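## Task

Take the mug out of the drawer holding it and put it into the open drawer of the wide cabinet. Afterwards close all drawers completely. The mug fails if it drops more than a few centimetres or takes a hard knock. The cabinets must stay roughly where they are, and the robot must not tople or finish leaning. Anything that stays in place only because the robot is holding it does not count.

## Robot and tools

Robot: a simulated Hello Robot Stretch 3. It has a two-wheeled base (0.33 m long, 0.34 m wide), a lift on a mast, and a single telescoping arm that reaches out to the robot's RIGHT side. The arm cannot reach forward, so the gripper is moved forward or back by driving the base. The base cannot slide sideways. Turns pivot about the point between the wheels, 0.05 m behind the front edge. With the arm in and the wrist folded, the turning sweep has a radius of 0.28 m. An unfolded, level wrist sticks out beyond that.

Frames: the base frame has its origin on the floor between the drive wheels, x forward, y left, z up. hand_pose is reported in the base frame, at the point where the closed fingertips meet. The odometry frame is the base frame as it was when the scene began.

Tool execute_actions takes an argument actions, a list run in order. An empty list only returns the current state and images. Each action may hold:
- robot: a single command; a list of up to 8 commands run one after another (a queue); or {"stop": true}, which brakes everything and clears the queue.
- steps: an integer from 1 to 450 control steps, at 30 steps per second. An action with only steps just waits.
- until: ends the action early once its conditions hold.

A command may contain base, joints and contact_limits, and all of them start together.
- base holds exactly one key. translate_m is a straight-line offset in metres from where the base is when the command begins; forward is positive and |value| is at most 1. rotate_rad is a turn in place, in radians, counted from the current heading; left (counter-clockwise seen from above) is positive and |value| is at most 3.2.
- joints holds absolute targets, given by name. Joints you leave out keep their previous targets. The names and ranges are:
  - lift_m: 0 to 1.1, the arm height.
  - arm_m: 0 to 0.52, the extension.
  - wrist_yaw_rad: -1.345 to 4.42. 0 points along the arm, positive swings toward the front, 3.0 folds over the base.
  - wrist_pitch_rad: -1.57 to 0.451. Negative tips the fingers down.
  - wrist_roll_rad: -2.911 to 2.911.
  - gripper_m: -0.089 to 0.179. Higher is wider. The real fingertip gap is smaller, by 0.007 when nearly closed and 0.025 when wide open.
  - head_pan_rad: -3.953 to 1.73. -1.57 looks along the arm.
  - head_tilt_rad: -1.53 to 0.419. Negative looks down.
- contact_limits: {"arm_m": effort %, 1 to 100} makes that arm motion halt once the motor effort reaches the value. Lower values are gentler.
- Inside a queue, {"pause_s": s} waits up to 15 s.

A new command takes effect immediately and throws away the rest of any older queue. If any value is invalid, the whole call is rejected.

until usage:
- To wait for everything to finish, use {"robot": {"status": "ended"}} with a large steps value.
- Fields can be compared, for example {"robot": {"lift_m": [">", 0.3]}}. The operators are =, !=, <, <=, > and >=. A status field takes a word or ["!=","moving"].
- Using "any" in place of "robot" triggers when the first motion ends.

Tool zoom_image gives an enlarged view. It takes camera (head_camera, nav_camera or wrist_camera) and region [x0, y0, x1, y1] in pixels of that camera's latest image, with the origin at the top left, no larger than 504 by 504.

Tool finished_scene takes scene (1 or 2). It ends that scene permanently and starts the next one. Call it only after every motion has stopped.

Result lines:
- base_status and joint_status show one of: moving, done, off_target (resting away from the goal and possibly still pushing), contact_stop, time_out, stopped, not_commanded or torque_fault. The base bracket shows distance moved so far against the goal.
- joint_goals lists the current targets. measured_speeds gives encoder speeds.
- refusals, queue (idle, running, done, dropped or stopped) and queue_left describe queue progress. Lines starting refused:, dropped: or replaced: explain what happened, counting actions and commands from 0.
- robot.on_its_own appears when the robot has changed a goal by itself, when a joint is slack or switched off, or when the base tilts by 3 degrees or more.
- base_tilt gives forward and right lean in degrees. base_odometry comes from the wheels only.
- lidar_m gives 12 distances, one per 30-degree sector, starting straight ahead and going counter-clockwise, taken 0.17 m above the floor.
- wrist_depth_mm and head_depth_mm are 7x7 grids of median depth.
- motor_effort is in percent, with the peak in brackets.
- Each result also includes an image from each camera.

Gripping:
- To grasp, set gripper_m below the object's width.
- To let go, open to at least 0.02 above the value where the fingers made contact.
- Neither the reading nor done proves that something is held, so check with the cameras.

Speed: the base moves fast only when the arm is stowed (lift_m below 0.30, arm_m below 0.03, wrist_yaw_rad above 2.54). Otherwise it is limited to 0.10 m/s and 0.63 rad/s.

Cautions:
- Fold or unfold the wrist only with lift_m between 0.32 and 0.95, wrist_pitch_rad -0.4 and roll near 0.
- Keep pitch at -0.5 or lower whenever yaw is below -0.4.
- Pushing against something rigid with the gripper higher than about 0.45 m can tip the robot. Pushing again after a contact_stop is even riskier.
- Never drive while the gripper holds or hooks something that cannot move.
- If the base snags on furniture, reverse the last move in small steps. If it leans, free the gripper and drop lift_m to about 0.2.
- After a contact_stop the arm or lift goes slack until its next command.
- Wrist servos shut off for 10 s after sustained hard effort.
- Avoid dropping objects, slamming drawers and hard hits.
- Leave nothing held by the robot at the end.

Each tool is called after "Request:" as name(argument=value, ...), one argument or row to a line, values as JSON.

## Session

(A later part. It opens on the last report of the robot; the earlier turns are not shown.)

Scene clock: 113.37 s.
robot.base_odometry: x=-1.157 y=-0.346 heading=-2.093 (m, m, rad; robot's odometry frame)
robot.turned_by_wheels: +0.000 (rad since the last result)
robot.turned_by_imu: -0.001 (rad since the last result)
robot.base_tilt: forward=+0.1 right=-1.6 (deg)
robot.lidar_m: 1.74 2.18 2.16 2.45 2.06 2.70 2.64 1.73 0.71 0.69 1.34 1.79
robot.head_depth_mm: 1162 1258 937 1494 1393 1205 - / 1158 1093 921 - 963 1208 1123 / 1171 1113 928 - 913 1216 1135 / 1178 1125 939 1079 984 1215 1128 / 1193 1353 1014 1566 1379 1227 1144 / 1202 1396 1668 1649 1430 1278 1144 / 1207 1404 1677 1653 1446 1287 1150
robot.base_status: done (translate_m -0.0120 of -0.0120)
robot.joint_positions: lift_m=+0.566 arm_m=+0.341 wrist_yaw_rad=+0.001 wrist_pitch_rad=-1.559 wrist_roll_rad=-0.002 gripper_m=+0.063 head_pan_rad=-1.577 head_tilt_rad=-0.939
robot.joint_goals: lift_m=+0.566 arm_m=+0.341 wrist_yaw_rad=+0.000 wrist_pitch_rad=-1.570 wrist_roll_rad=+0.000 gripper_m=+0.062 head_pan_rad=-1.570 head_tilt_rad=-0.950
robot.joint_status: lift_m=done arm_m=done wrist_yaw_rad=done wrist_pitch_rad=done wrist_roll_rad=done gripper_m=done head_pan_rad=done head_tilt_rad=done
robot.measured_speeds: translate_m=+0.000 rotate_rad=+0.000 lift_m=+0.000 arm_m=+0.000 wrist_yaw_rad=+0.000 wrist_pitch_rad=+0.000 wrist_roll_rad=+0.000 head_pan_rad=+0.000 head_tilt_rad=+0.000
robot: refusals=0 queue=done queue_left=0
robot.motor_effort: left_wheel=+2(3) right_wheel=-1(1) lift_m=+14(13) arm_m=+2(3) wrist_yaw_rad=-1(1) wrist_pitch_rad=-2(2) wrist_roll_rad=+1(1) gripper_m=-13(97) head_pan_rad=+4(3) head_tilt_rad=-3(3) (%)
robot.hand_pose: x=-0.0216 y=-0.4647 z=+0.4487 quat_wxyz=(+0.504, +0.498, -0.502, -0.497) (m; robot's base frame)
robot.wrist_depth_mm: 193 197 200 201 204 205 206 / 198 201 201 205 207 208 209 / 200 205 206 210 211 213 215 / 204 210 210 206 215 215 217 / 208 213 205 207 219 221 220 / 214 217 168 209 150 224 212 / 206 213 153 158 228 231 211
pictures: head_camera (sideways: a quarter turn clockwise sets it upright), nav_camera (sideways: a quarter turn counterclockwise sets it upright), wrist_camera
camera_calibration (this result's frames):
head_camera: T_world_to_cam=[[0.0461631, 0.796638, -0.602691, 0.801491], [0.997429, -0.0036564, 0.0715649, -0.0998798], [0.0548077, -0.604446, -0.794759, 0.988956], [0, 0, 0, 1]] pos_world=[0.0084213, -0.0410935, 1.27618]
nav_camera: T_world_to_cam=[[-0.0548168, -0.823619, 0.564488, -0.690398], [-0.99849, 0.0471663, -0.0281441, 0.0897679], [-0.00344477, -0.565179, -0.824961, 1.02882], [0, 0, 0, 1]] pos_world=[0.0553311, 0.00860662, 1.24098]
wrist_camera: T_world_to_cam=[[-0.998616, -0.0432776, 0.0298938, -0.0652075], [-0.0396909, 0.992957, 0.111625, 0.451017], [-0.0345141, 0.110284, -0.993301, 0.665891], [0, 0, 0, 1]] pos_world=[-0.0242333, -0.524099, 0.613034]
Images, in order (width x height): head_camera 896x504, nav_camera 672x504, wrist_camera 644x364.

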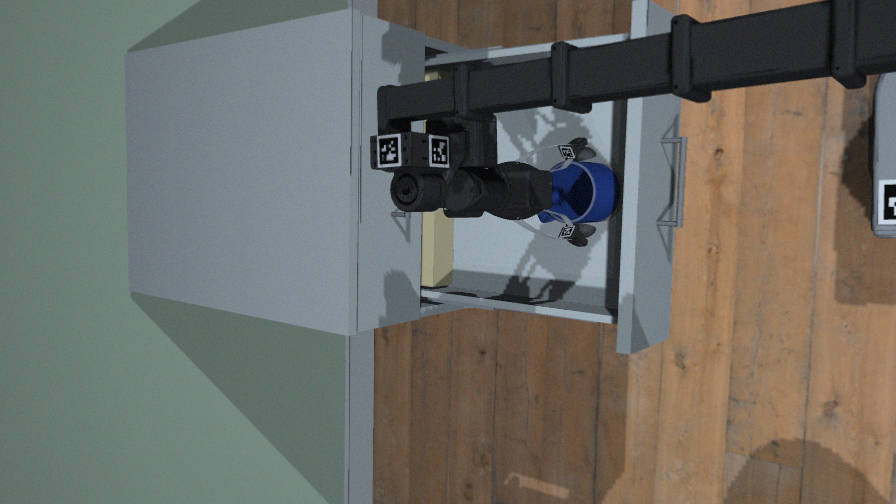

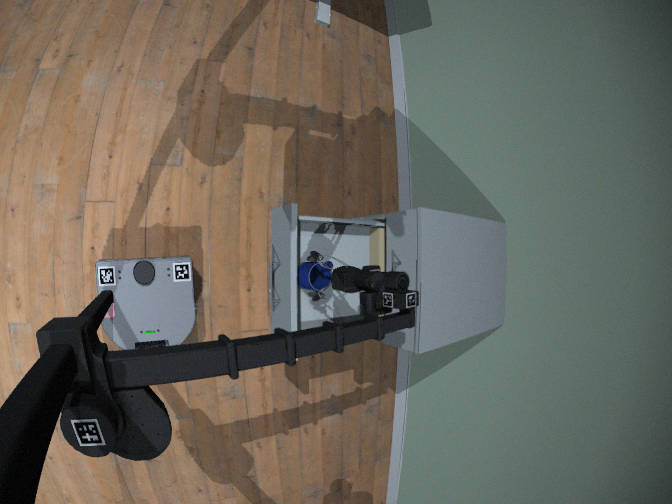

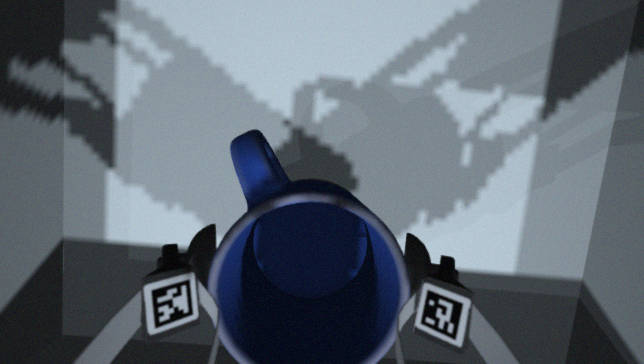

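Request:
execute_actions(
  actions=[
    {"robot":{"joints":{"gripper_m":0.054}},"steps":30,"until":{"robot":{"status":"ended"}}},
    {"robot":{"joints":{"lift_m":0.59}},"steps":60,"until":{"robot":{"status":"ended"}}},
  ],
)

Scene clock: 117.40 s.
robot.base_odometry: x=-1.157 y=-0.346 heading=-2.093 (m, m, rad; robot's odometry frame)
robot.turned_by_wheels: +0.000 (rad since the last result)
robot.turned_by_imu: -0.001 (rad since the last result)
robot.base_tilt: forward=+0.1 right=-1.5 (deg)
robot.lidar_m: 1.74 2.19 2.15 2.46 2.05 2.71 2.64 1.73 0.71 0.69 1.35 1.80
robot.head_depth_mm: 1157 1263 933 1514 1391 - - / 1168 1102 933 - 961 1207 1130 / 1170 1114 941 - 901 1217 1133 / 1181 1125 944 1080 981 1218 1134 / 1188 1344 1011 1561 1375 1226 1140 / 1197 1390 1674 1645 1423 1275 1146 / 1208 1407 1691 1646 1445 1282 1148
robot.base_status: done (translate_m -0.0120 of -0.0120)
robot.joint_positions: lift_m=+0.589 arm_m=+0.341 wrist_yaw_rad=+0.001 wrist_pitch_rad=-1.559 wrist_roll_rad=-0.002 gripper_m=+0.055 head_pan_rad=-1.577 head_tilt_rad=-0.939
robot.joint_goals: lift_m=+0.590 arm_m=+0.341 wrist_yaw_rad=+0.000 wrist_pitch_rad=-1.570 wrist_roll_rad=+0.000 gripper_m=+0.054 head_pan_rad=-1.570 head_tilt_rad=-0.950
robot.joint_status: lift_m=done arm_m=done wrist_yaw_rad=done wrist_pitch_rad=done wrist_roll_rad=done gripper_m=done head_pan_rad=done head_tilt_rad=done
robot.measured_speeds: translate_m=+0.000 rotate_rad=+0.000 lift_m=+0.000 arm_m=+0.000 wrist_yaw_rad=+0.000 wrist_pitch_rad=+0.000 wrist_roll_rad=+0.000 head_pan_rad=+0.000 head_tilt_rad=+0.000
robot: refusals=0 queue=done queue_left=0
robot.motor_effort: left_wheel=+2(3) right_wheel=-2(2) lift_m=+32(35) arm_m=+2(2) wrist_yaw_rad=+0(0) wrist_pitch_rad=-2(2) wrist_roll_rad=+1(1) gripper_m=-17(59) head_pan_rad=+3(3) head_tilt_rad=-3(3) (%)
robot.hand_pose: x=-0.0216 y=-0.4647 z=+0.4715 quat_wxyz=(+0.504, +0.498, -0.502, -0.497) (m; robot's base frame)
robot.wrist_depth_mm: 193 221 221 225 225 226 227 / 196 224 224 228 229 232 230 / 199 229 228 233 234 234 225 / 204 231 233 205 238 238 221 / 209 235 207 208 243 245 217 / 211 240 168 209 149 252 213 / 205 215 153 158 229 254 210
pictures: head_camera (sideways: a quarter turn clockwise sets it upright), nav_camera (sideways: a quarter turn counterclockwise sets it upright), wrist_camera
camera_calibration (this result's frames):
head_camera: T_world_to_cam=[[0.0461632, 0.796638, -0.602691, 0.801491], [0.997429, -0.00365652, 0.0715649, -0.0998798], [0.0548076, -0.604446, -0.794759, 0.988956], [0, 0, 0, 1]] pos_world=[0.0084213, -0.0410935, 1.27618]
nav_camera: T_world_to_cam=[[-0.0548169, -0.823619, 0.564488, -0.690398], [-0.99849, 0.0471664, -0.0281441, 0.0897679], [-0.00344484, -0.565179, -0.824961, 1.02882], [0, 0, 0, 1]] pos_world=[0.0553311, 0.00860662, 1.24098]
wrist_camera: T_world_to_cam=[[-0.998616, -0.0432786, 0.0298938, -0.0658913], [-0.0396918, 0.992957, 0.111625, 0.448468], [-0.0345142, 0.110284, -0.993301, 0.688595], [0, 0, 0, 1]] pos_world=[-0.0242333, -0.524102, 0.635892]
Images, in order (width x height): head_camera 896x504, nav_camera 672x504, wrist_camera 644x364.

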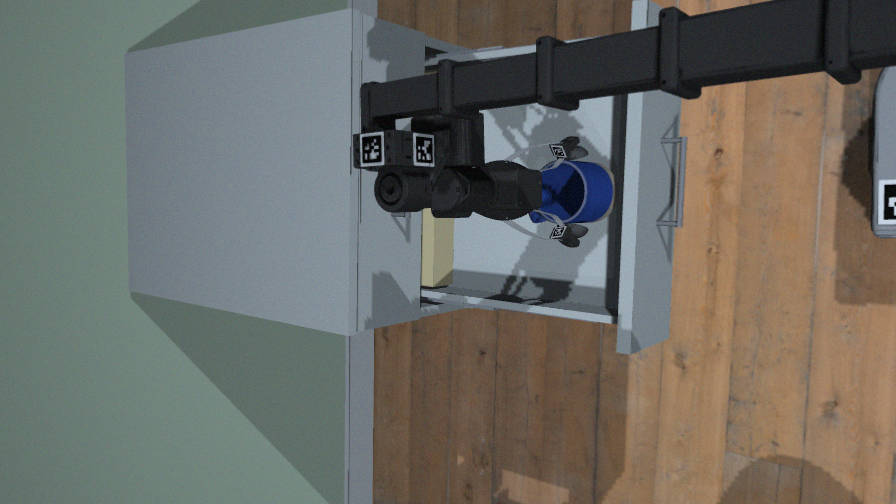

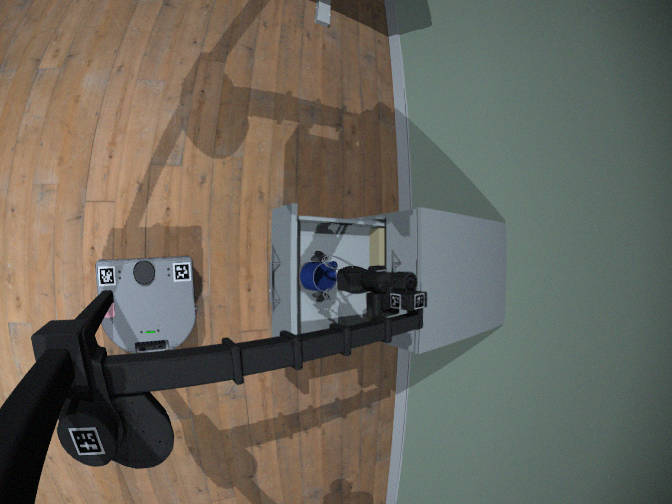

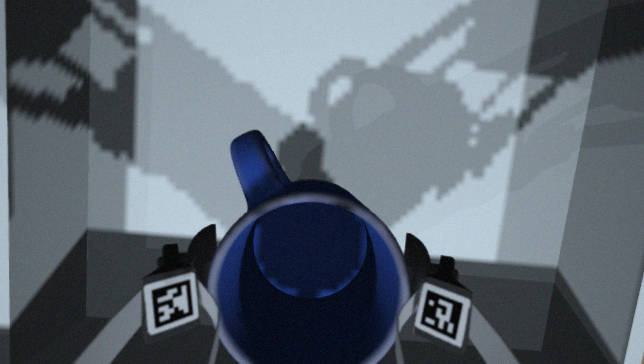

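Request:
execute_actions(
  actions=[
    {"robot":{"joints":{"lift_m":0.715}},"steps":60,"until":{"robot":{"lift_m":[">",0.63]}}},
    {"robot":{"joints":{"wrist_roll_rad":2.9,"wrist_yaw_rad":-0.25,"head_tilt_rad":-1.2}},"steps":60,"until":{"robot":{"lift_m":[">",0.703]}}},
    {"robot":{"joints":{"arm_m":0.09}},"steps":90,"until":{"robot":{"arm_m":["<",0.115]}}},
    {"robot":{"joints":{"lift_m":0.33}},"steps":200,"until":{"robot":{"lift_m":["<",0.42]}}},
    {"robot":{"joints":{"arm_m":0.12}},"steps":120,"until":{"robot":{"status":"ended"}}},
  ],
)

Scene clock: 158.60 s.
robot.base_odometry: x=-1.157 y=-0.346 heading=-2.093 (m, m, rad; robot's odometry frame)
robot.turned_by_wheels: +0.000 (rad since the last result)
robot.turned_by_imu: -0.002 (rad since the last result)
robot.base_tilt: forward=+0.1 right=-1.5 (deg)
robot.lidar_m: 1.74 2.18 2.16 2.46 2.05 2.71 2.64 1.73 0.71 0.20 1.34 1.79
robot.head_depth_mm: 878 877 1449 1314 1260 1185 - / 887 881 1029 959 1272 - - / 892 886 1038 967 - - - / 898 893 1048 967 1289 1198 1118 / 920 931 1473 968 1290 1205 1124 / 1388 1641 1532 1407 1300 1208 1128 / 1400 1648 1547 1417 1297 1210 1129
robot.base_status: done (translate_m -0.0120 of -0.0120)
robot.joint_positions: lift_m=+0.330 arm_m=+0.120 wrist_yaw_rad=-0.248 wrist_pitch_rad=-1.558 wrist_roll_rad=+2.892 gripper_m=+0.055 head_pan_rad=-1.577 head_tilt_rad=-1.185
robot.joint_goals: lift_m=+0.330 arm_m=+0.120 wrist_yaw_rad=-0.250 wrist_pitch_rad=-1.570 wrist_roll_rad=+2.900 gripper_m=+0.054 head_pan_rad=-1.570 head_tilt_rad=-1.200
robot.joint_status: lift_m=done arm_m=done wrist_yaw_rad=done wrist_pitch_rad=done wrist_roll_rad=done gripper_m=done head_pan_rad=done head_tilt_rad=done
robot.measured_speeds: translate_m=+0.000 rotate_rad=+0.000 lift_m=+0.000 arm_m=+0.000 wrist_yaw_rad=+0.000 wrist_pitch_rad=+0.000 wrist_roll_rad=+0.000 head_pan_rad=+0.000 head_tilt_rad=+0.000
robot: refusals=0 queue=done queue_left=0
robot.motor_effort: left_wheel=+3(2) right_wheel=-2(2) lift_m=+14(32) arm_m=+2(4) wrist_yaw_rad=-1(2) wrist_pitch_rad=-2(2) wrist_roll_rad=+2(3) gripper_m=-18(17) head_pan_rad=+5(4) head_tilt_rad=-4(17) (%)
robot.hand_pose: x=-0.0161 y=-0.2443 z=+0.2127 quat_wxyz=(-0.501, -0.498, -0.504, -0.497) (m; robot's base frame)
robot.wrist_depth_mm: - - - - 356 356 354 / - - - - 356 366 360 / 358 361 365 367 370 370 371 / 364 366 368 205 375 376 384 / 371 373 206 206 381 385 390 / 373 379 167 209 149 396 395 / 391 395 152 158 396 404 407
pictures: head_camera (sideways: a quarter turn clockwise sets it upright), nav_camera (sideways: a quarter turn counterclockwise sets it upright), wrist_camera
camera_calibration (this result's frames):
head_camera: T_world_to_cam=[[0.0468803, 0.919696, -0.389823, 0.524196], [0.997327, -0.0211964, 0.069931, -0.0977291], [0.0560524, -0.392059, -0.918231, 1.14942], [0, 0, 0, 1]] pos_world=[0.00846568, -0.033532, 1.26661]
nav_camera: T_world_to_cam=[[-0.0554746, -0.936528, 0.346175, -0.406027], [-0.998458, 0.0527849, -0.0172006, 0.0755132], [-0.00216393, -0.346595, -0.938012, 1.1757], [0, 0, 0, 1]] pos_world=[0.0554167, 0.0232515, 1.24468]
wrist_camera: T_world_to_cam=[[0.998799, 0.0424571, 0.024473, 0.0112079], [0.0388117, -0.990233, 0.133914, -0.229268], [0.0299196, -0.132803, -0.990691, 0.348412], [0, 0, 0, 1]] pos_world=[-0.0127205, -0.181235, 0.375597]
Images, in order (width x height): head_camera 896x504, nav_camera 672x504, wrist_camera 644x364.

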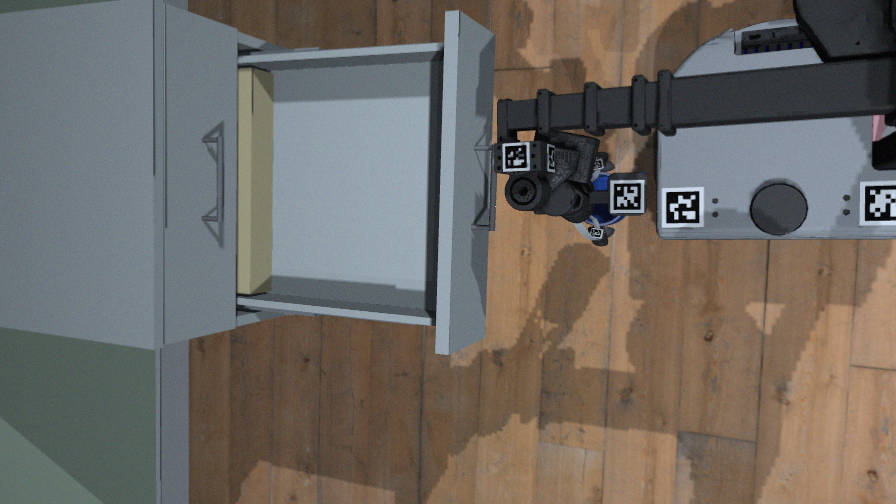

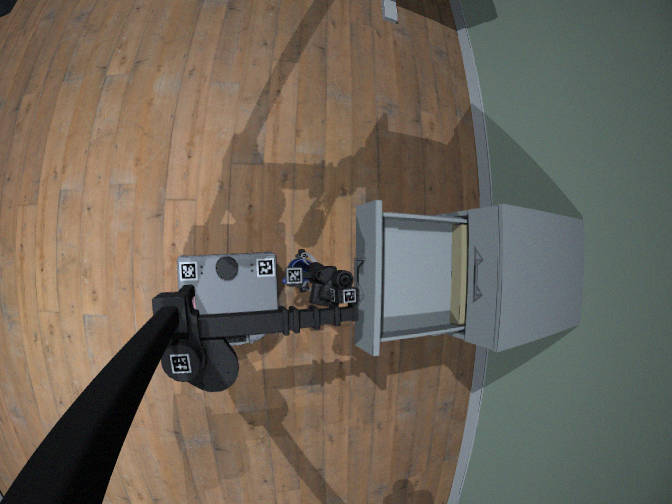

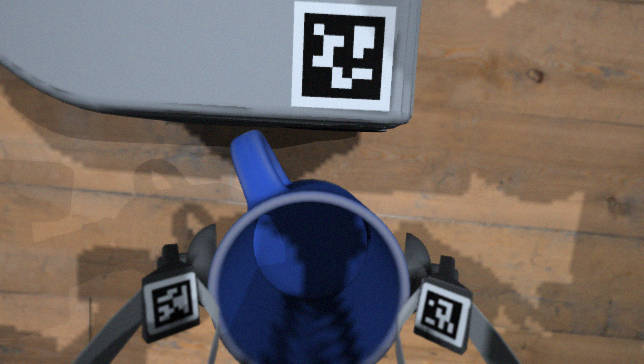

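Request:
execute_actions(
  actions=[
    {"robot":{"joints":{"arm_m":0.145,"lift_m":0.255}},"steps":60,"until":{"robot":{"status":"ended"}}},
    {"robot":{"joints":{"arm_m":0.175,"head_tilt_rad":-1.0},"contact_limits":{"arm_m":13}},"steps":60,"until":{"robot":{"arm_m_status":["!=","moving"]}}},
    {"robot":{"joints":{"arm_m":0.45},"contact_limits":{"arm_m":13}},"steps":120,"until":{"robot":{"status":"ended"}}},
  ],
)

Scene clock: 171.20 s.
robot.base_odometry: x=-1.157 y=-0.346 heading=-2.093 (m, m, rad; robot's odometry frame)
robot.turned_by_wheels: +0.000 (rad since the last result)
robot.turned_by_imu: -0.002 (rad since the last result)
robot.base_tilt: forward=+0.2 right=-1.5 (deg)
robot.lidar_m: 1.74 2.18 2.16 2.47 2.05 2.71 2.64 1.73 0.71 0.55 1.34 1.80
robot.head_depth_mm: 1170 1041 925 1452 1352 1218 1118 / 1161 998 917 1072 1345 1233 - / 1161 1015 925 1012 1325 1227 1150 / 1165 1016 929 1173 1373 1231 1139 / 1210 1341 987 1511 1377 1245 1124 / 1233 1459 1714 1564 1391 1249 1132 / 1235 1472 1719 1577 1405 1257 1140
robot.base_status: done (translate_m -0.0120 of -0.0120)
robot.joint_positions: lift_m=+0.255 arm_m=+0.450 wrist_yaw_rad=-0.249 wrist_pitch_rad=-1.557 wrist_roll_rad=+2.894 gripper_m=+0.055 head_pan_rad=-1.577 head_tilt_rad=-1.001
robot.joint_goals: lift_m=+0.255 arm_m=+0.450 wrist_yaw_rad=-0.250 wrist_pitch_rad=-1.570 wrist_roll_rad=+2.900 gripper_m=+0.054 head_pan_rad=-1.570 head_tilt_rad=-1.000
robot.joint_status: lift_m=done arm_m=done wrist_yaw_rad=done wrist_pitch_rad=done wrist_roll_rad=done gripper_m=done head_pan_rad=done head_tilt_rad=done
robot.measured_speeds: translate_m=+0.000 rotate_rad=+0.000 lift_m=+0.000 arm_m=+0.000 wrist_yaw_rad=+0.000 wrist_pitch_rad=+0.000 wrist_roll_rad=+0.000 head_pan_rad=+0.000 head_tilt_rad=+0.000
robot: refusals=0 queue=done queue_left=0
robot.motor_effort: left_wheel=+0(3) right_wheel=+3(3) lift_m=+14(13) arm_m=+4(5) wrist_yaw_rad=-1(1) wrist_pitch_rad=-3(3) wrist_roll_rad=+1(2) gripper_m=-18(16) head_pan_rad=+2(3) head_tilt_rad=+1(14) (%)
robot.contact_limits: arm_m 13 (drawing in: default 21, maximum 34; extending or still: default 28, maximum 46)
robot.hand_pose: x=-0.0162 y=-0.5743 z=+0.1376 quat_wxyz=(-0.502, -0.498, -0.504, -0.496) (m; robot's base frame)
robot.wrist_depth_mm: 270 272 274 278 279 281 283 / 274 277 278 279 284 284 285 / 282 283 285 290 288 292 294 / 288 288 287 206 298 299 300 / 294 297 206 206 302 303 308 / 300 298 167 209 149 309 312 / 305 313 153 159 317 319 321
pictures: head_camera (sideways: a quarter turn clockwise sets it upright), nav_camera (sideways: a quarter turn counterclockwise sets it upright), wrist_camera
camera_calibration (this result's frames):
head_camera: T_world_to_cam=[[0.0463716, 0.832408, -0.552219, 0.735735], [0.997403, -0.00808831, 0.0715628, -0.0998711], [0.055103, -0.554104, -0.830622, 1.03558], [0, 0, 0, 1]] pos_world=[0.00843113, -0.0394213, 1.27361]
nav_camera: T_world_to_cam=[[-0.0550111, -0.856973, 0.512416, -0.622562], [-0.998481, 0.0488277, -0.025533, 0.0863664], [-0.003139, -0.513043, -0.858357, 1.07223], [0, 0, 0, 1]] pos_world=[0.0553531, 0.0123614, 1.24157]
wrist_camera: T_world_to_cam=[[0.998908, 0.0399458, 0.0242491, 0.0256778], [0.0363278, -0.990217, 0.134722, -0.546155], [0.0293935, -0.133694, -0.990587, 0.229716], [0, 0, 0, 1]] pos_world=[-0.0125613, -0.511127, 0.30051]
Images, in order (width x height): head_camera 896x504, nav_camera 672x504, wrist_camera 644x364.

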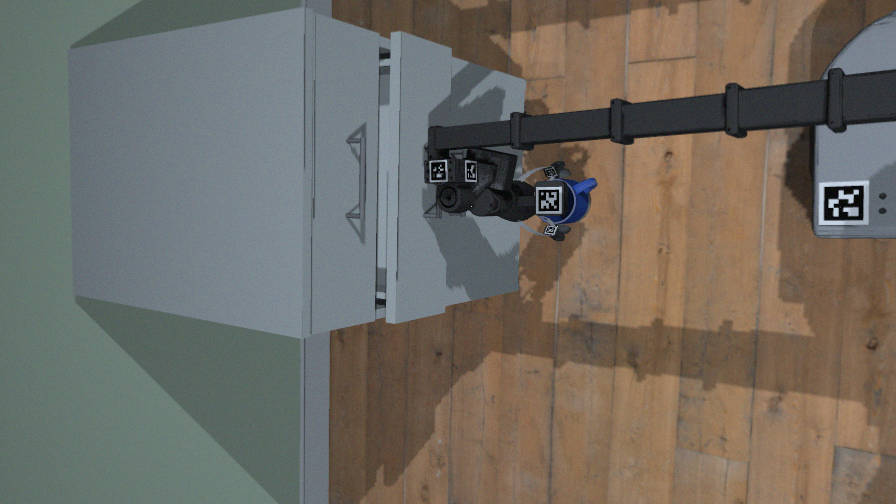

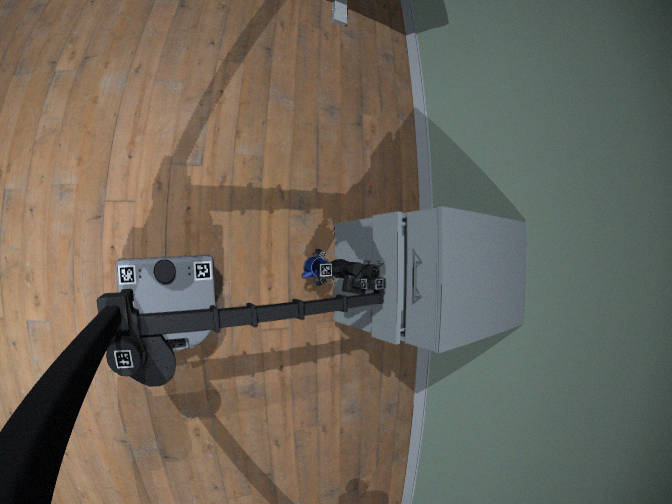

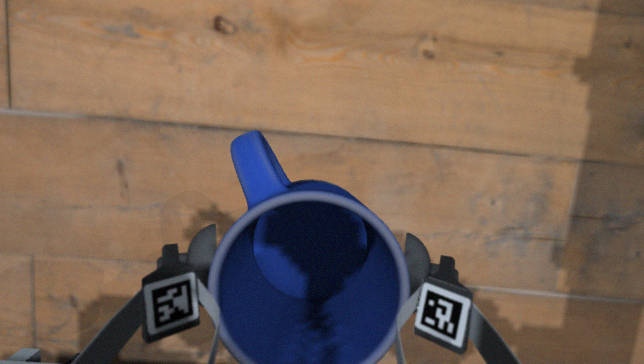

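Request:
execute_actions(
  actions=[
    {"robot":{"joints":{"arm_m":0.495},"contact_limits":{"arm_m":12}},"steps":60,"until":{"robot":{"status":"ended"}}},
  ],
)

Scene clock: 177.23 s.
robot.base_odometry: x=-1.157 y=-0.346 heading=-2.093 (m, m, rad; robot's odometry frame)
robot.turned_by_wheels: +0.000 (rad since the last result)
robot.turned_by_imu: -0.001 (rad since the last result)
robot.base_tilt: forward=+0.2 right=-1.6 (deg)
robot.lidar_m: 1.74 2.18 2.16 2.46 2.06 2.71 2.64 1.73 0.71 0.59 1.35 1.80
robot.head_depth_mm: 1174 1040 917 1474 1350 1212 1120 / 1150 1003 910 1141 1352 1232 - / 1157 1017 926 1036 1339 1230 1155 / 1173 1021 934 1169 1377 1235 1136 / 1202 1344 990 1534 1380 1237 1135 / 1231 1457 1714 1568 1401 1253 1137 / 1243 1471 1708 1597 1389 1264 1146
robot.base_status: done (translate_m -0.0120 of -0.0120)
robot.joint_positions: lift_m=+0.255 arm_m=+0.488 wrist_yaw_rad=-0.249 wrist_pitch_rad=-1.556 wrist_roll_rad=+2.894 gripper_m=+0.055 head_pan_rad=-1.577 head_tilt_rad=-1.000
robot.joint_goals: lift_m=+0.255 arm_m=+0.489 wrist_yaw_rad=-0.250 wrist_pitch_rad=-1.570 wrist_roll_rad=+2.900 gripper_m=+0.054 head_pan_rad=-1.570 head_tilt_rad=-1.000
robot.joint_status: lift_m=done arm_m=contact_stop wrist_yaw_rad=done wrist_pitch_rad=done wrist_roll_rad=done gripper_m=done head_pan_rad=done head_tilt_rad=done
robot.measured_speeds: translate_m=+0.000 rotate_rad=+0.001 lift_m=+0.000 arm_m=-0.006 wrist_yaw_rad=+0.000 wrist_pitch_rad=+0.000 wrist_roll_rad=+0.000 head_pan_rad=+0.000 head_tilt_rad=+0.000
robot: refusals=0 queue=dropped queue_left=0
robot.on_its_own: arm_m is slack since a contact_stop, until your next command for it (your +0.495 is given up)
robot.motor_effort: left_wheel=-3(3) right_wheel=+4(4) lift_m=+15(14) arm_m=+5(12) wrist_yaw_rad=-1(0) wrist_pitch_rad=-3(3) wrist_roll_rad=+1(1) gripper_m=-16(17) head_pan_rad=+3(2) head_tilt_rad=+1(1) (%)
robot.contact_limits: arm_m 12 (drawing in: default 21, maximum 34; extending or still: default 28, maximum 46)
robot.hand_pose: x=-0.0162 y=-0.6134 z=+0.1376 quat_wxyz=(-0.502, -0.498, -0.504, -0.495) (m; robot's base frame)
robot.wrist_depth_mm: 273 273 276 276 280 278 279 / 279 280 281 283 286 286 287 / 282 286 288 288 288 291 295 / 284 287 292 288 299 299 304 / 297 296 207 207 303 306 308 / 302 300 168 209 150 312 316 / 219 216 152 159 228 318 324
pictures: head_camera (sideways: a quarter turn clockwise sets it upright), nav_camera (sideways: a quarter turn counterclockwise sets it upright), wrist_camera
camera_calibration (this result's frames):
head_camera: T_world_to_cam=[[0.0463649, 0.832015, -0.552812, 0.736507], [0.997404, -0.00803214, 0.0715644, -0.0998733], [0.0551024, -0.554695, -0.830227, 1.03507], [0, 0, 0, 1]] pos_world=[0.00843122, -0.0394414, 1.27364]
nav_camera: T_world_to_cam=[[-0.0550045, -0.856609, 0.513027, -0.623356], [-0.998481, 0.0488043, -0.0255636, 0.0864062], [-0.00313989, -0.513653, -0.857992, 1.07175], [0, 0, 0, 1]] pos_world=[0.0553527, 0.0123187, 1.24156]
wrist_camera: T_world_to_cam=[[0.998914, 0.0399727, 0.0239257, 0.0273732], [0.0363661, -0.990068, 0.135801, -0.584898], [0.0291165, -0.134784, -0.990447, 0.223739], [0, 0, 0, 1]] pos_world=[-0.0125875, -0.550027, 0.300377]
Images, in order (width x height): head_camera 896x504, nav_camera 672x504, wrist_camera 644x364.

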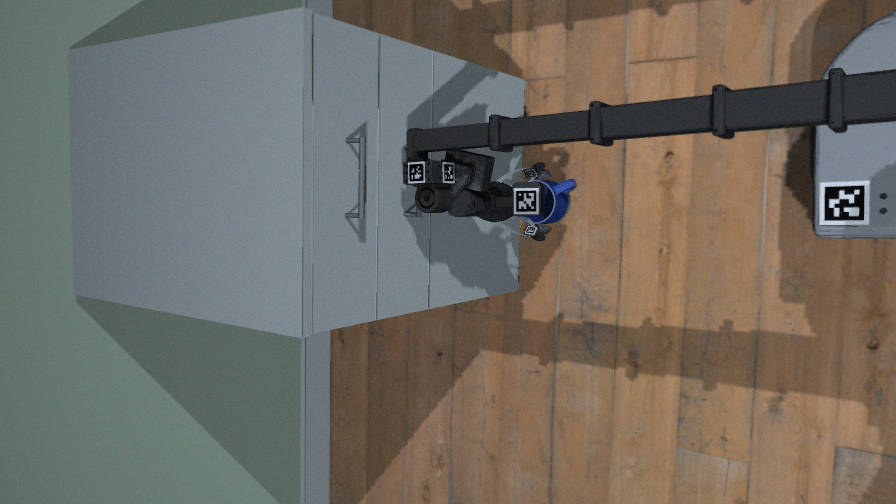

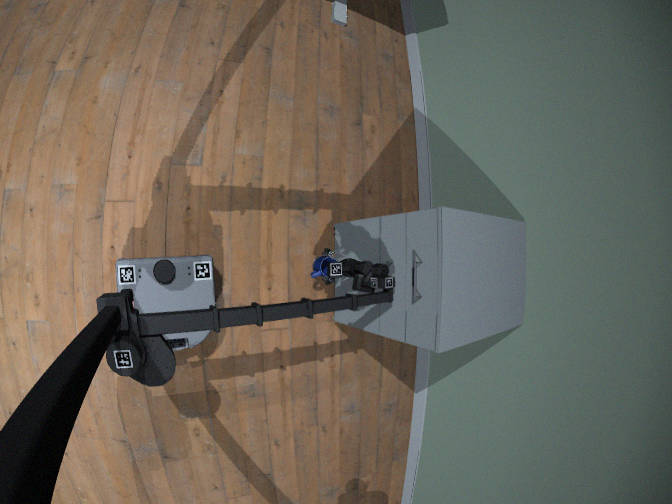

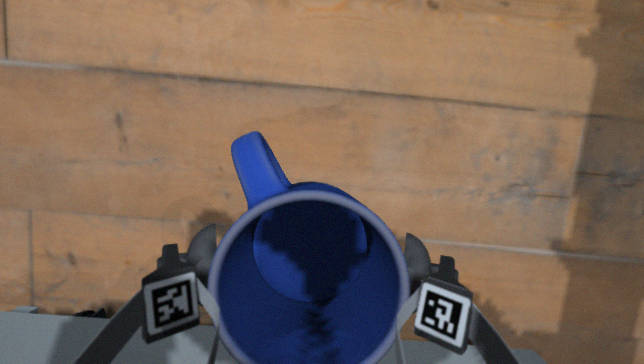

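Request:
execute_actions(
  actions=[
    {"robot":{"joints":{"arm_m":0.22,"lift_m":0.295}},"steps":60,"until":{"robot":{"arm_m":["<",0.45]}}},
    {"robot":{"base":{"rotate_rad":2.163},"joints":{"wrist_yaw_rad":2.6,"head_pan_rad":-0.3,"head_tilt_rad":-1.3}},"steps":90,"until":{"robot":{"wrist_yaw_rad":[">",0.6]}}},
    {"robot":{"joints":{"wrist_pitch_rad":-0.4}},"steps":90,"until":{"robot":{"wrist_pitch_rad":[">",-0.75]}}},
    {"robot":{"joints":{"arm_m":0.0}},"steps":200,"until":{"robot":{"status":"ended"}}},
  ],
)

Scene clock: 212.83 s.
robot.base_odometry: x=-1.157 y=-0.346 heading=+0.070 (m, m, rad; robot's odometry frame)
robot.turned_by_wheels: +2.163 (rad since the last result)
robot.turned_by_imu: +2.187 (rad since the last result)
robot.base_tilt: forward=+0.1 right=-1.5 (deg)
robot.lidar_m: 1.86 2.67 2.64 1.63 0.70 0.69 1.38 1.79 1.74 2.16 2.31 2.08
robot.head_depth_mm: 1588 1487 1386 1308 1234 1175 1104 / 1608 1486 1407 1312 1249 - - / 1617 1502 1426 1321 1243 - - / 1629 1514 1423 1335 1260 940 - / 1638 1531 1434 1345 1266 1205 - / 1643 1536 1429 1347 1284 1197 1148 / 1679 1545 1457 1355 1276 1213 1149
robot.base_status: done (rotate_rad +2.1629 of +2.1630)
robot.joint_positions: lift_m=+0.294 arm_m=+0.000 wrist_yaw_rad=+2.598 wrist_pitch_rad=-0.444 wrist_roll_rad=+2.894 gripper_m=+0.055 head_pan_rad=-0.306 head_tilt_rad=-1.285
robot.joint_goals: lift_m=+0.295 arm_m=+0.000 wrist_yaw_rad=+2.600 wrist_pitch_rad=-0.400 wrist_roll_rad=+2.900 gripper_m=+0.054 head_pan_rad=-0.300 head_tilt_rad=-1.300
robot.joint_status: lift_m=done arm_m=done wrist_yaw_rad=done wrist_pitch_rad=done wrist_roll_rad=done gripper_m=done head_pan_rad=done head_tilt_rad=done
robot.measured_speeds: translate_m=+0.000 rotate_rad=+0.000 lift_m=+0.000 arm_m=+0.000 wrist_yaw_rad=+0.000 wrist_pitch_rad=+0.000 wrist_roll_rad=+0.000 head_pan_rad=+0.000 head_tilt_rad=+0.000
robot: refusals=0 queue=done queue_left=0
robot.motor_effort: left_wheel=-1(6) right_wheel=+2(8) lift_m=+32(33) arm_m=-2(3) wrist_yaw_rad=+2(4) wrist_pitch_rad=+13(14) wrist_roll_rad=+1(1) gripper_m=-17(18) head_pan_rad=+3(38) head_tilt_rad=-4(20) (%)
robot.hand_pose: x=+0.0928 y=+0.0438 z=+0.3011 quat_wxyz=(+0.006, +0.705, -0.337, -0.624) (m; robot's base frame)
robot.wrist_depth_mm: 549 492 446 413 376 - - / 737 661 574 508 457 - - / - 917 155 600 589 - - / - - 152 138 757 682 610 / - - 157 195 - 984 848 / - - 159 179 150 - - / - - - 157 - - -
pictures: head_camera (sideways: a quarter turn clockwise sets it upright), nav_camera (sideways: a quarter turn counterclockwise sets it upright), wrist_camera
camera_calibration (this result's frames):
head_camera: T_world_to_cam=[[-0.897034, 0.327413, -0.296867, 0.408892], [0.32212, 0.944249, 0.0680675, -0.0911754], [0.302603, -0.0345679, -0.95249, 1.1924], [0, 0, 0, 1]] pos_world=[0.0353369, -0.00656562, 1.26334]
nav_camera: T_world_to_cam=[[0.906369, -0.339279, 0.251763, -0.288942], [-0.347504, -0.937596, -0.0124706, 0.0653825], [0.240283, -0.0761854, -0.967709, 1.21276], [0, 0, 0, 1]] pos_world=[-0.00679751, 0.0556656, 1.24716]
wrist_camera: T_world_to_cam=[[-0.896482, 0.369491, -0.244535, 0.130613], [-0.0841325, 0.399903, 0.912688, -0.244018], [0.43502, 0.838781, -0.32742, 0.191186], [0, 0, 0, 1]] pos_world=[0.0133924, -0.11104, 0.31725]
Images, in order (width x height): head_camera 896x504, nav_camera 672x504, wrist_camera 644x364.

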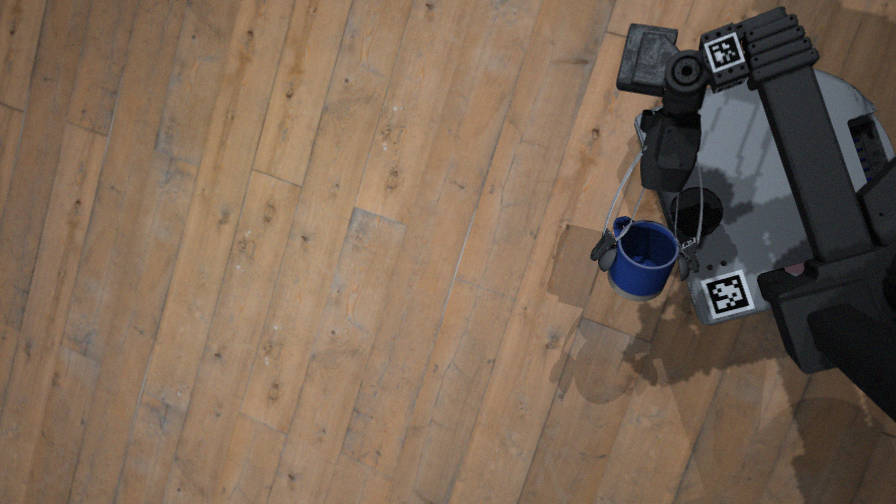

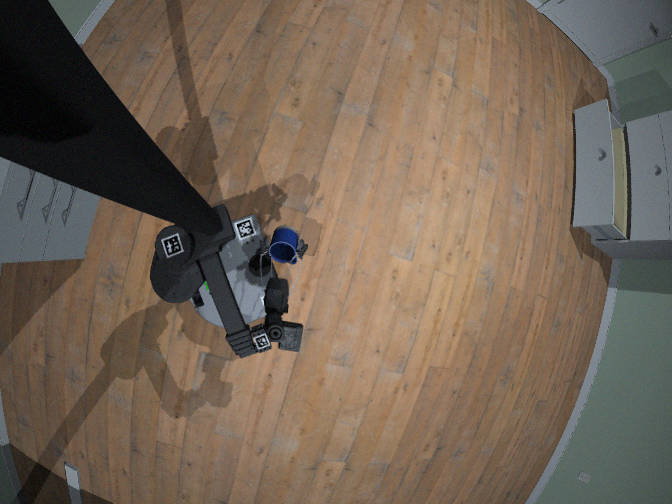

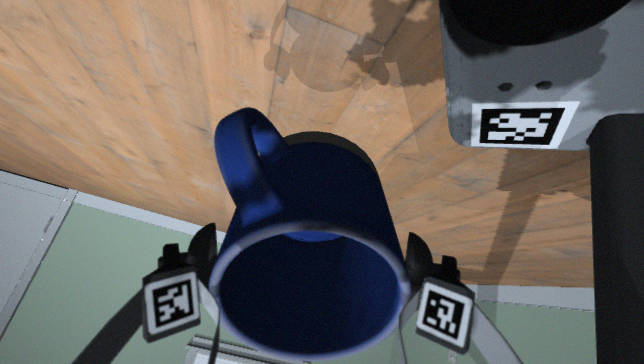

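Request:
execute_actions(
  actions=[
    {"robot":{"base":{"translate_m":1.0},"joints":{"head_pan_rad":-1.57,"head_tilt_rad":-1.1}},"steps":150,"until":{"robot":{"translate_m":[">=",0.7]}}},
    {"robot":{"base":{"translate_m":0.975}},"steps":200,"until":{"robot":{"base_status":["!=","moving"]}}},
    {"robot":{"base":{"rotate_rad":0.94},"joints":{"lift_m":0.58}},"steps":100,"until":{"robot":{"lift_m":[">",0.36]}}},
    {"robot":{"joints":{"wrist_pitch_rad":-1.57,"wrist_yaw_rad":-0.25}},"steps":200,"until":{"robot":{"status":"ended"}}},
  ],
)

Scene clock: 227.33 s.
robot.base_odometry: x=+0.514 y=-0.229 heading=+1.010 (m, m, rad; robot's odometry frame)
robot.turned_by_wheels: +0.940 (rad since the last result)
robot.turned_by_imu: +0.953 (rad since the last result)
robot.base_tilt: forward=+0.2 right=-1.6 (deg)
robot.lidar_m: 1.61 1.71 2.36 2.62 2.32 2.81 2.45 1.62 0.37 0.35 0.37 0.50
robot.head_depth_mm: 658 792 990 1399 1100 - - / 660 795 994 1262 1066 - - / 661 792 999 1305 1171 - - / 660 794 993 1317 1178 1220 1113 / 662 798 995 1315 1181 1219 1123 / 663 797 1000 1301 1189 1215 1119 / 667 800 996 1314 1193 1232 1135
robot.base_status: done (rotate_rad +0.9399 of +0.9400)
robot.joint_positions: lift_m=+0.579 arm_m=+0.000 wrist_yaw_rad=-0.247 wrist_pitch_rad=-1.550 wrist_roll_rad=+2.894 gripper_m=+0.055 head_pan_rad=-1.564 head_tilt_rad=-1.100
robot.joint_goals: lift_m=+0.580 arm_m=+0.000 wrist_yaw_rad=-0.250 wrist_pitch_rad=-1.570 wrist_roll_rad=+2.900 gripper_m=+0.054 head_pan_rad=-1.570 head_tilt_rad=-1.100
robot.joint_status: lift_m=done arm_m=done wrist_yaw_rad=done wrist_pitch_rad=done wrist_roll_rad=done gripper_m=done head_pan_rad=done head_tilt_rad=done
robot.measured_speeds: translate_m=+0.000 rotate_rad=+0.000 lift_m=+0.000 arm_m=+0.000 wrist_yaw_rad=+0.000 wrist_pitch_rad=+0.000 wrist_roll_rad=+0.000 head_pan_rad=+0.000 head_tilt_rad=+0.000
robot: refusals=0 queue=done queue_left=0
robot.motor_effort: left_wheel=-1(9) right_wheel=+2(9) lift_m=+32(34) arm_m=-2(2) wrist_yaw_rad=-3(4) wrist_pitch_rad=-5(13) wrist_roll_rad=+1(1) gripper_m=-17(18) head_pan_rad=-2(34) head_tilt_rad=+1(11) (%)
robot.hand_pose: x=-0.0167 y=-0.1270 z=+0.4614 quat_wxyz=(-0.503, -0.497, -0.506, -0.494) (m; robot's base frame)
robot.wrist_depth_mm: 584 582 - - 594 590 592 / 596 587 - - 603 620 607 / 602 616 141 - 631 618 625 / 605 616 133 152 628 640 633 / 623 643 206 208 649 635 653 / 639 654 163 202 149 666 660 / 659 453 151 155 450 506 515
pictures: head_camera (sideways: a quarter turn clockwise sets it upright), nav_camera (sideways: a quarter turn counterclockwise sets it upright), wrist_camera
camera_calibration (this result's frames):
head_camera: T_world_to_cam=[[0.0351175, 0.883454, -0.467199, 0.625051], [0.997475, -0.00210812, 0.0709899, -0.0991164], [0.0617314, -0.468512, -0.881298, 1.1014], [0, 0, 0, 1]] pos_world=[0.0089248, -0.0363924, 1.26972]
nav_camera: T_world_to_cam=[[-0.0434644, -0.904075, 0.425158, -0.508971], [-0.999051, 0.0380801, -0.0211588, 0.0806721], [0.00293906, -0.425674, -0.904872, 1.13263], [0, 0, 0, 1]] pos_world=[0.0551445, 0.0189118, 1.24299]
wrist_camera: T_world_to_cam=[[0.998903, 0.0412468, 0.0221604, 0.00159284], [0.0377008, -0.989184, 0.141751, -0.149922], [0.0277675, -0.14076, -0.989654, 0.608868], [0, 0, 0, 1]] pos_world=[-0.0128456, -0.0626619, 0.623785]
Images, in order (width x height): head_camera 896x504, nav_camera 672x504, wrist_camera 644x364.

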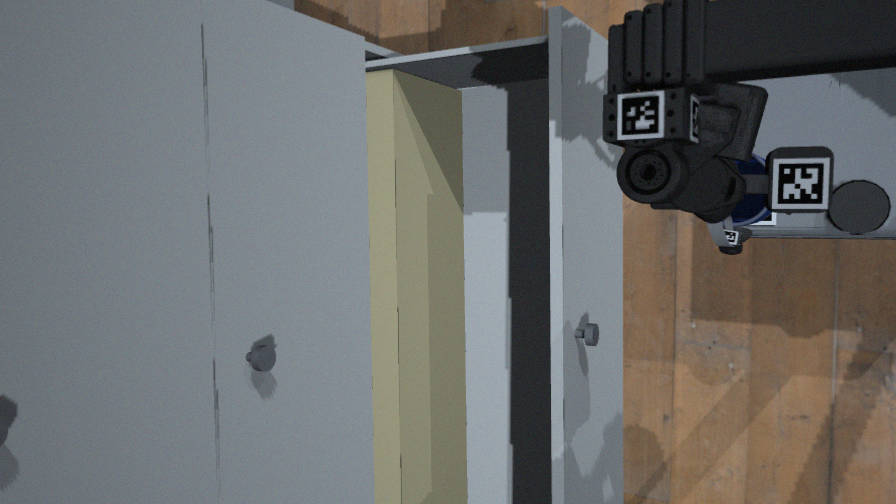

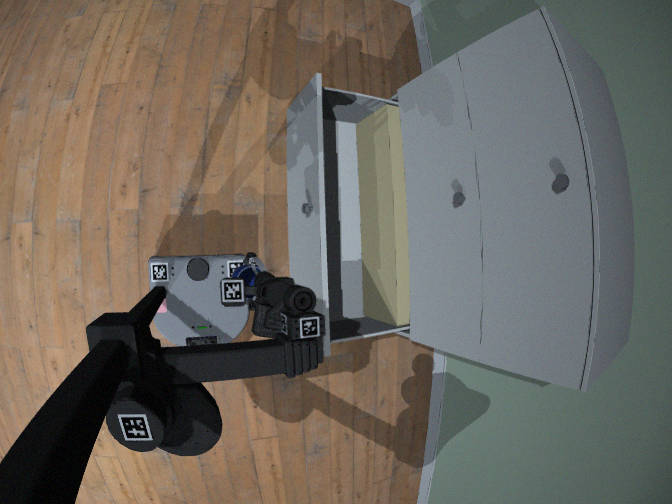

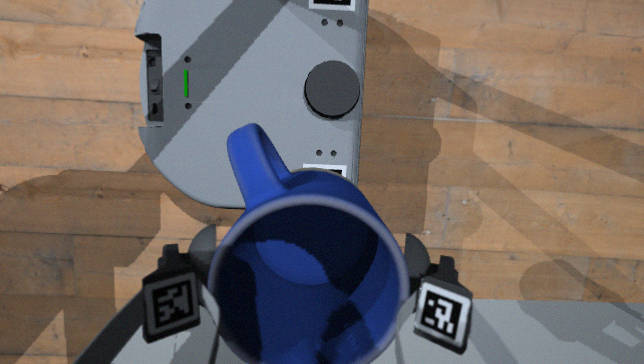

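Request:
execute_actions(
  actions=[
    {"robot":{"joints":{"arm_m":0.385,"lift_m":0.6}},"steps":150,"until":{"robot":{"arm_m":[">",0.36]}}},
    {"robot":{"joints":{"lift_m":0.4}},"steps":150,"until":{"robot":{"status":"ended"}}},
  ],
)

Scene clock: 237.77 s.
robot.base_odometry: x=+0.514 y=-0.229 heading=+1.010 (m, m, rad; robot's odometry frame)
robot.turned_by_wheels: +0.000 (rad since the last result)
robot.turned_by_imu: -0.002 (rad since the last result)
robot.base_tilt: forward=+0.2 right=-1.6 (deg)
robot.lidar_m: 1.61 1.71 2.36 2.62 2.33 2.81 2.45 1.62 0.37 0.35 0.37 0.50
robot.head_depth_mm: 658 789 987 1391 1158 1192 - / 660 789 960 1257 1164 1217 - / 660 789 956 1307 1165 1219 - / 661 796 993 1301 1175 1211 1115 / 662 794 994 1304 1186 1211 1121 / 663 795 1003 1319 1187 1218 1128 / 661 797 1000 1322 1187 1232 1142
robot.base_status: done (rotate_rad +0.9399 of +0.9400)
robot.joint_positions: lift_m=+0.400 arm_m=+0.385 wrist_yaw_rad=-0.249 wrist_pitch_rad=-1.551 wrist_roll_rad=+2.894 gripper_m=+0.055 head_pan_rad=-1.564 head_tilt_rad=-1.100
robot.joint_goals: lift_m=+0.400 arm_m=+0.385 wrist_yaw_rad=-0.250 wrist_pitch_rad=-1.570 wrist_roll_rad=+2.900 gripper_m=+0.054 head_pan_rad=-1.570 head_tilt_rad=-1.100
robot.joint_status: lift_m=done arm_m=done wrist_yaw_rad=done wrist_pitch_rad=done wrist_roll_rad=done gripper_m=done head_pan_rad=done head_tilt_rad=done
robot.measured_speeds: translate_m=+0.000 rotate_rad=+0.000 lift_m=+0.000 arm_m=+0.000 wrist_yaw_rad=+0.000 wrist_pitch_rad=+0.000 wrist_roll_rad=+0.000 head_pan_rad=+0.000 head_tilt_rad=+0.000
robot: refusals=0 queue=done queue_left=0
robot.motor_effort: left_wheel=-1(1) right_wheel=+3(2) lift_m=+14(33) arm_m=+2(3) wrist_yaw_rad=-2(3) wrist_pitch_rad=-4(5) wrist_roll_rad=+1(1) gripper_m=-16(16) head_pan_rad=-3(2) head_tilt_rad=+1(1) (%)
robot.hand_pose: x=-0.0166 y=-0.5111 z=+0.2825 quat_wxyz=(-0.504, -0.497, -0.505, -0.494) (m; robot's base frame)
robot.wrist_depth_mm: 241 236 227 222 215 212 206 / 283 354 361 364 366 364 367 / 282 365 362 373 372 376 377 / 288 375 374 164 385 387 391 / 287 379 206 207 391 397 392 / 289 373 163 201 149 404 407 / 293 329 151 157 330 371 380
pictures: head_camera (sideways: a quarter turn clockwise sets it upright), nav_camera (sideways: a quarter turn counterclockwise sets it upright), wrist_camera
camera_calibration (this result's frames):
head_camera: T_world_to_cam=[[0.0351177, 0.883454, -0.467199, 0.625051], [0.997475, -0.00210836, 0.0709899, -0.0991164], [0.0617313, -0.468512, -0.881298, 1.1014], [0, 0, 0, 1]] pos_world=[0.00892479, -0.0363924, 1.26972]
nav_camera: T_world_to_cam=[[-0.0434646, -0.904075, 0.425158, -0.508971], [-0.999051, 0.0380804, -0.0211588, 0.0806721], [0.00293896, -0.425674, -0.904872, 1.13263], [0, 0, 0, 1]] pos_world=[0.0551445, 0.0189118, 1.24299]
wrist_camera: T_world_to_cam=[[0.998982, 0.0391698, 0.0223983, 0.0201821], [0.0356328, -0.989374, 0.140955, -0.50445], [0.0276815, -0.140014, -0.989763, 0.378199], [0, 0, 0, 1]] pos_world=[-0.0126557, -0.446927, 0.44498]
Images, in order (width x height): head_camera 896x504, nav_camera 672x504, wrist_camera 644x364.

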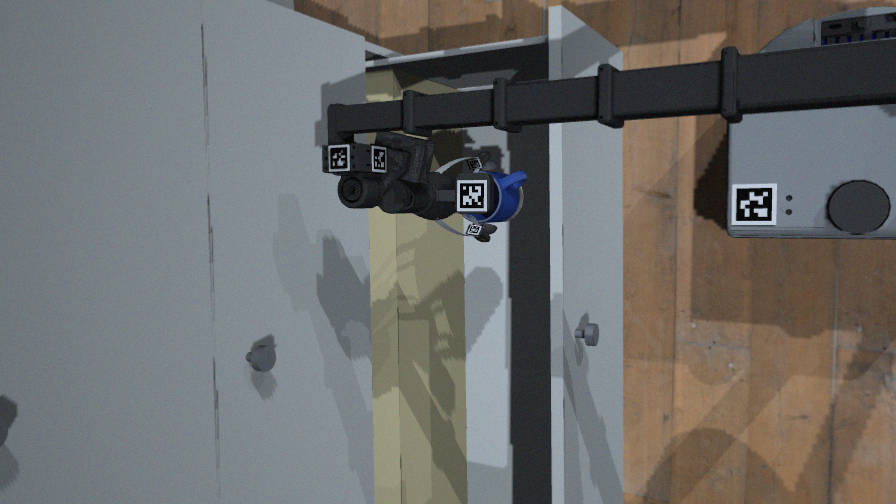

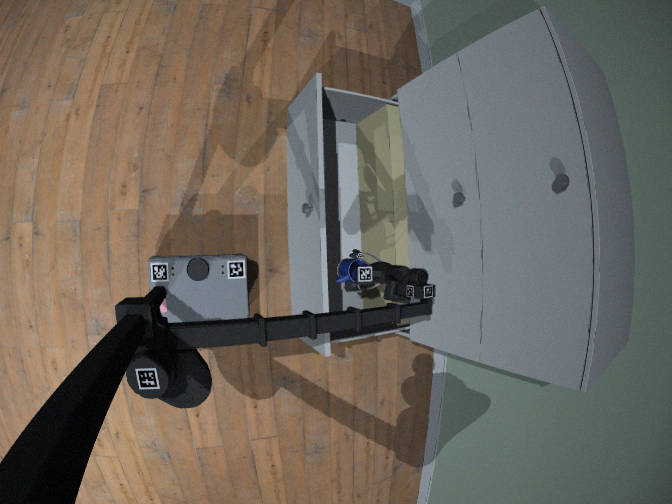

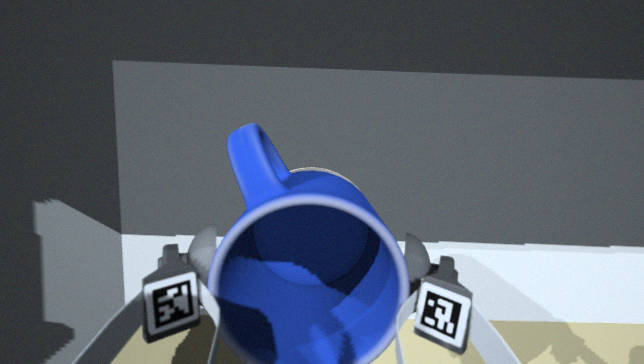

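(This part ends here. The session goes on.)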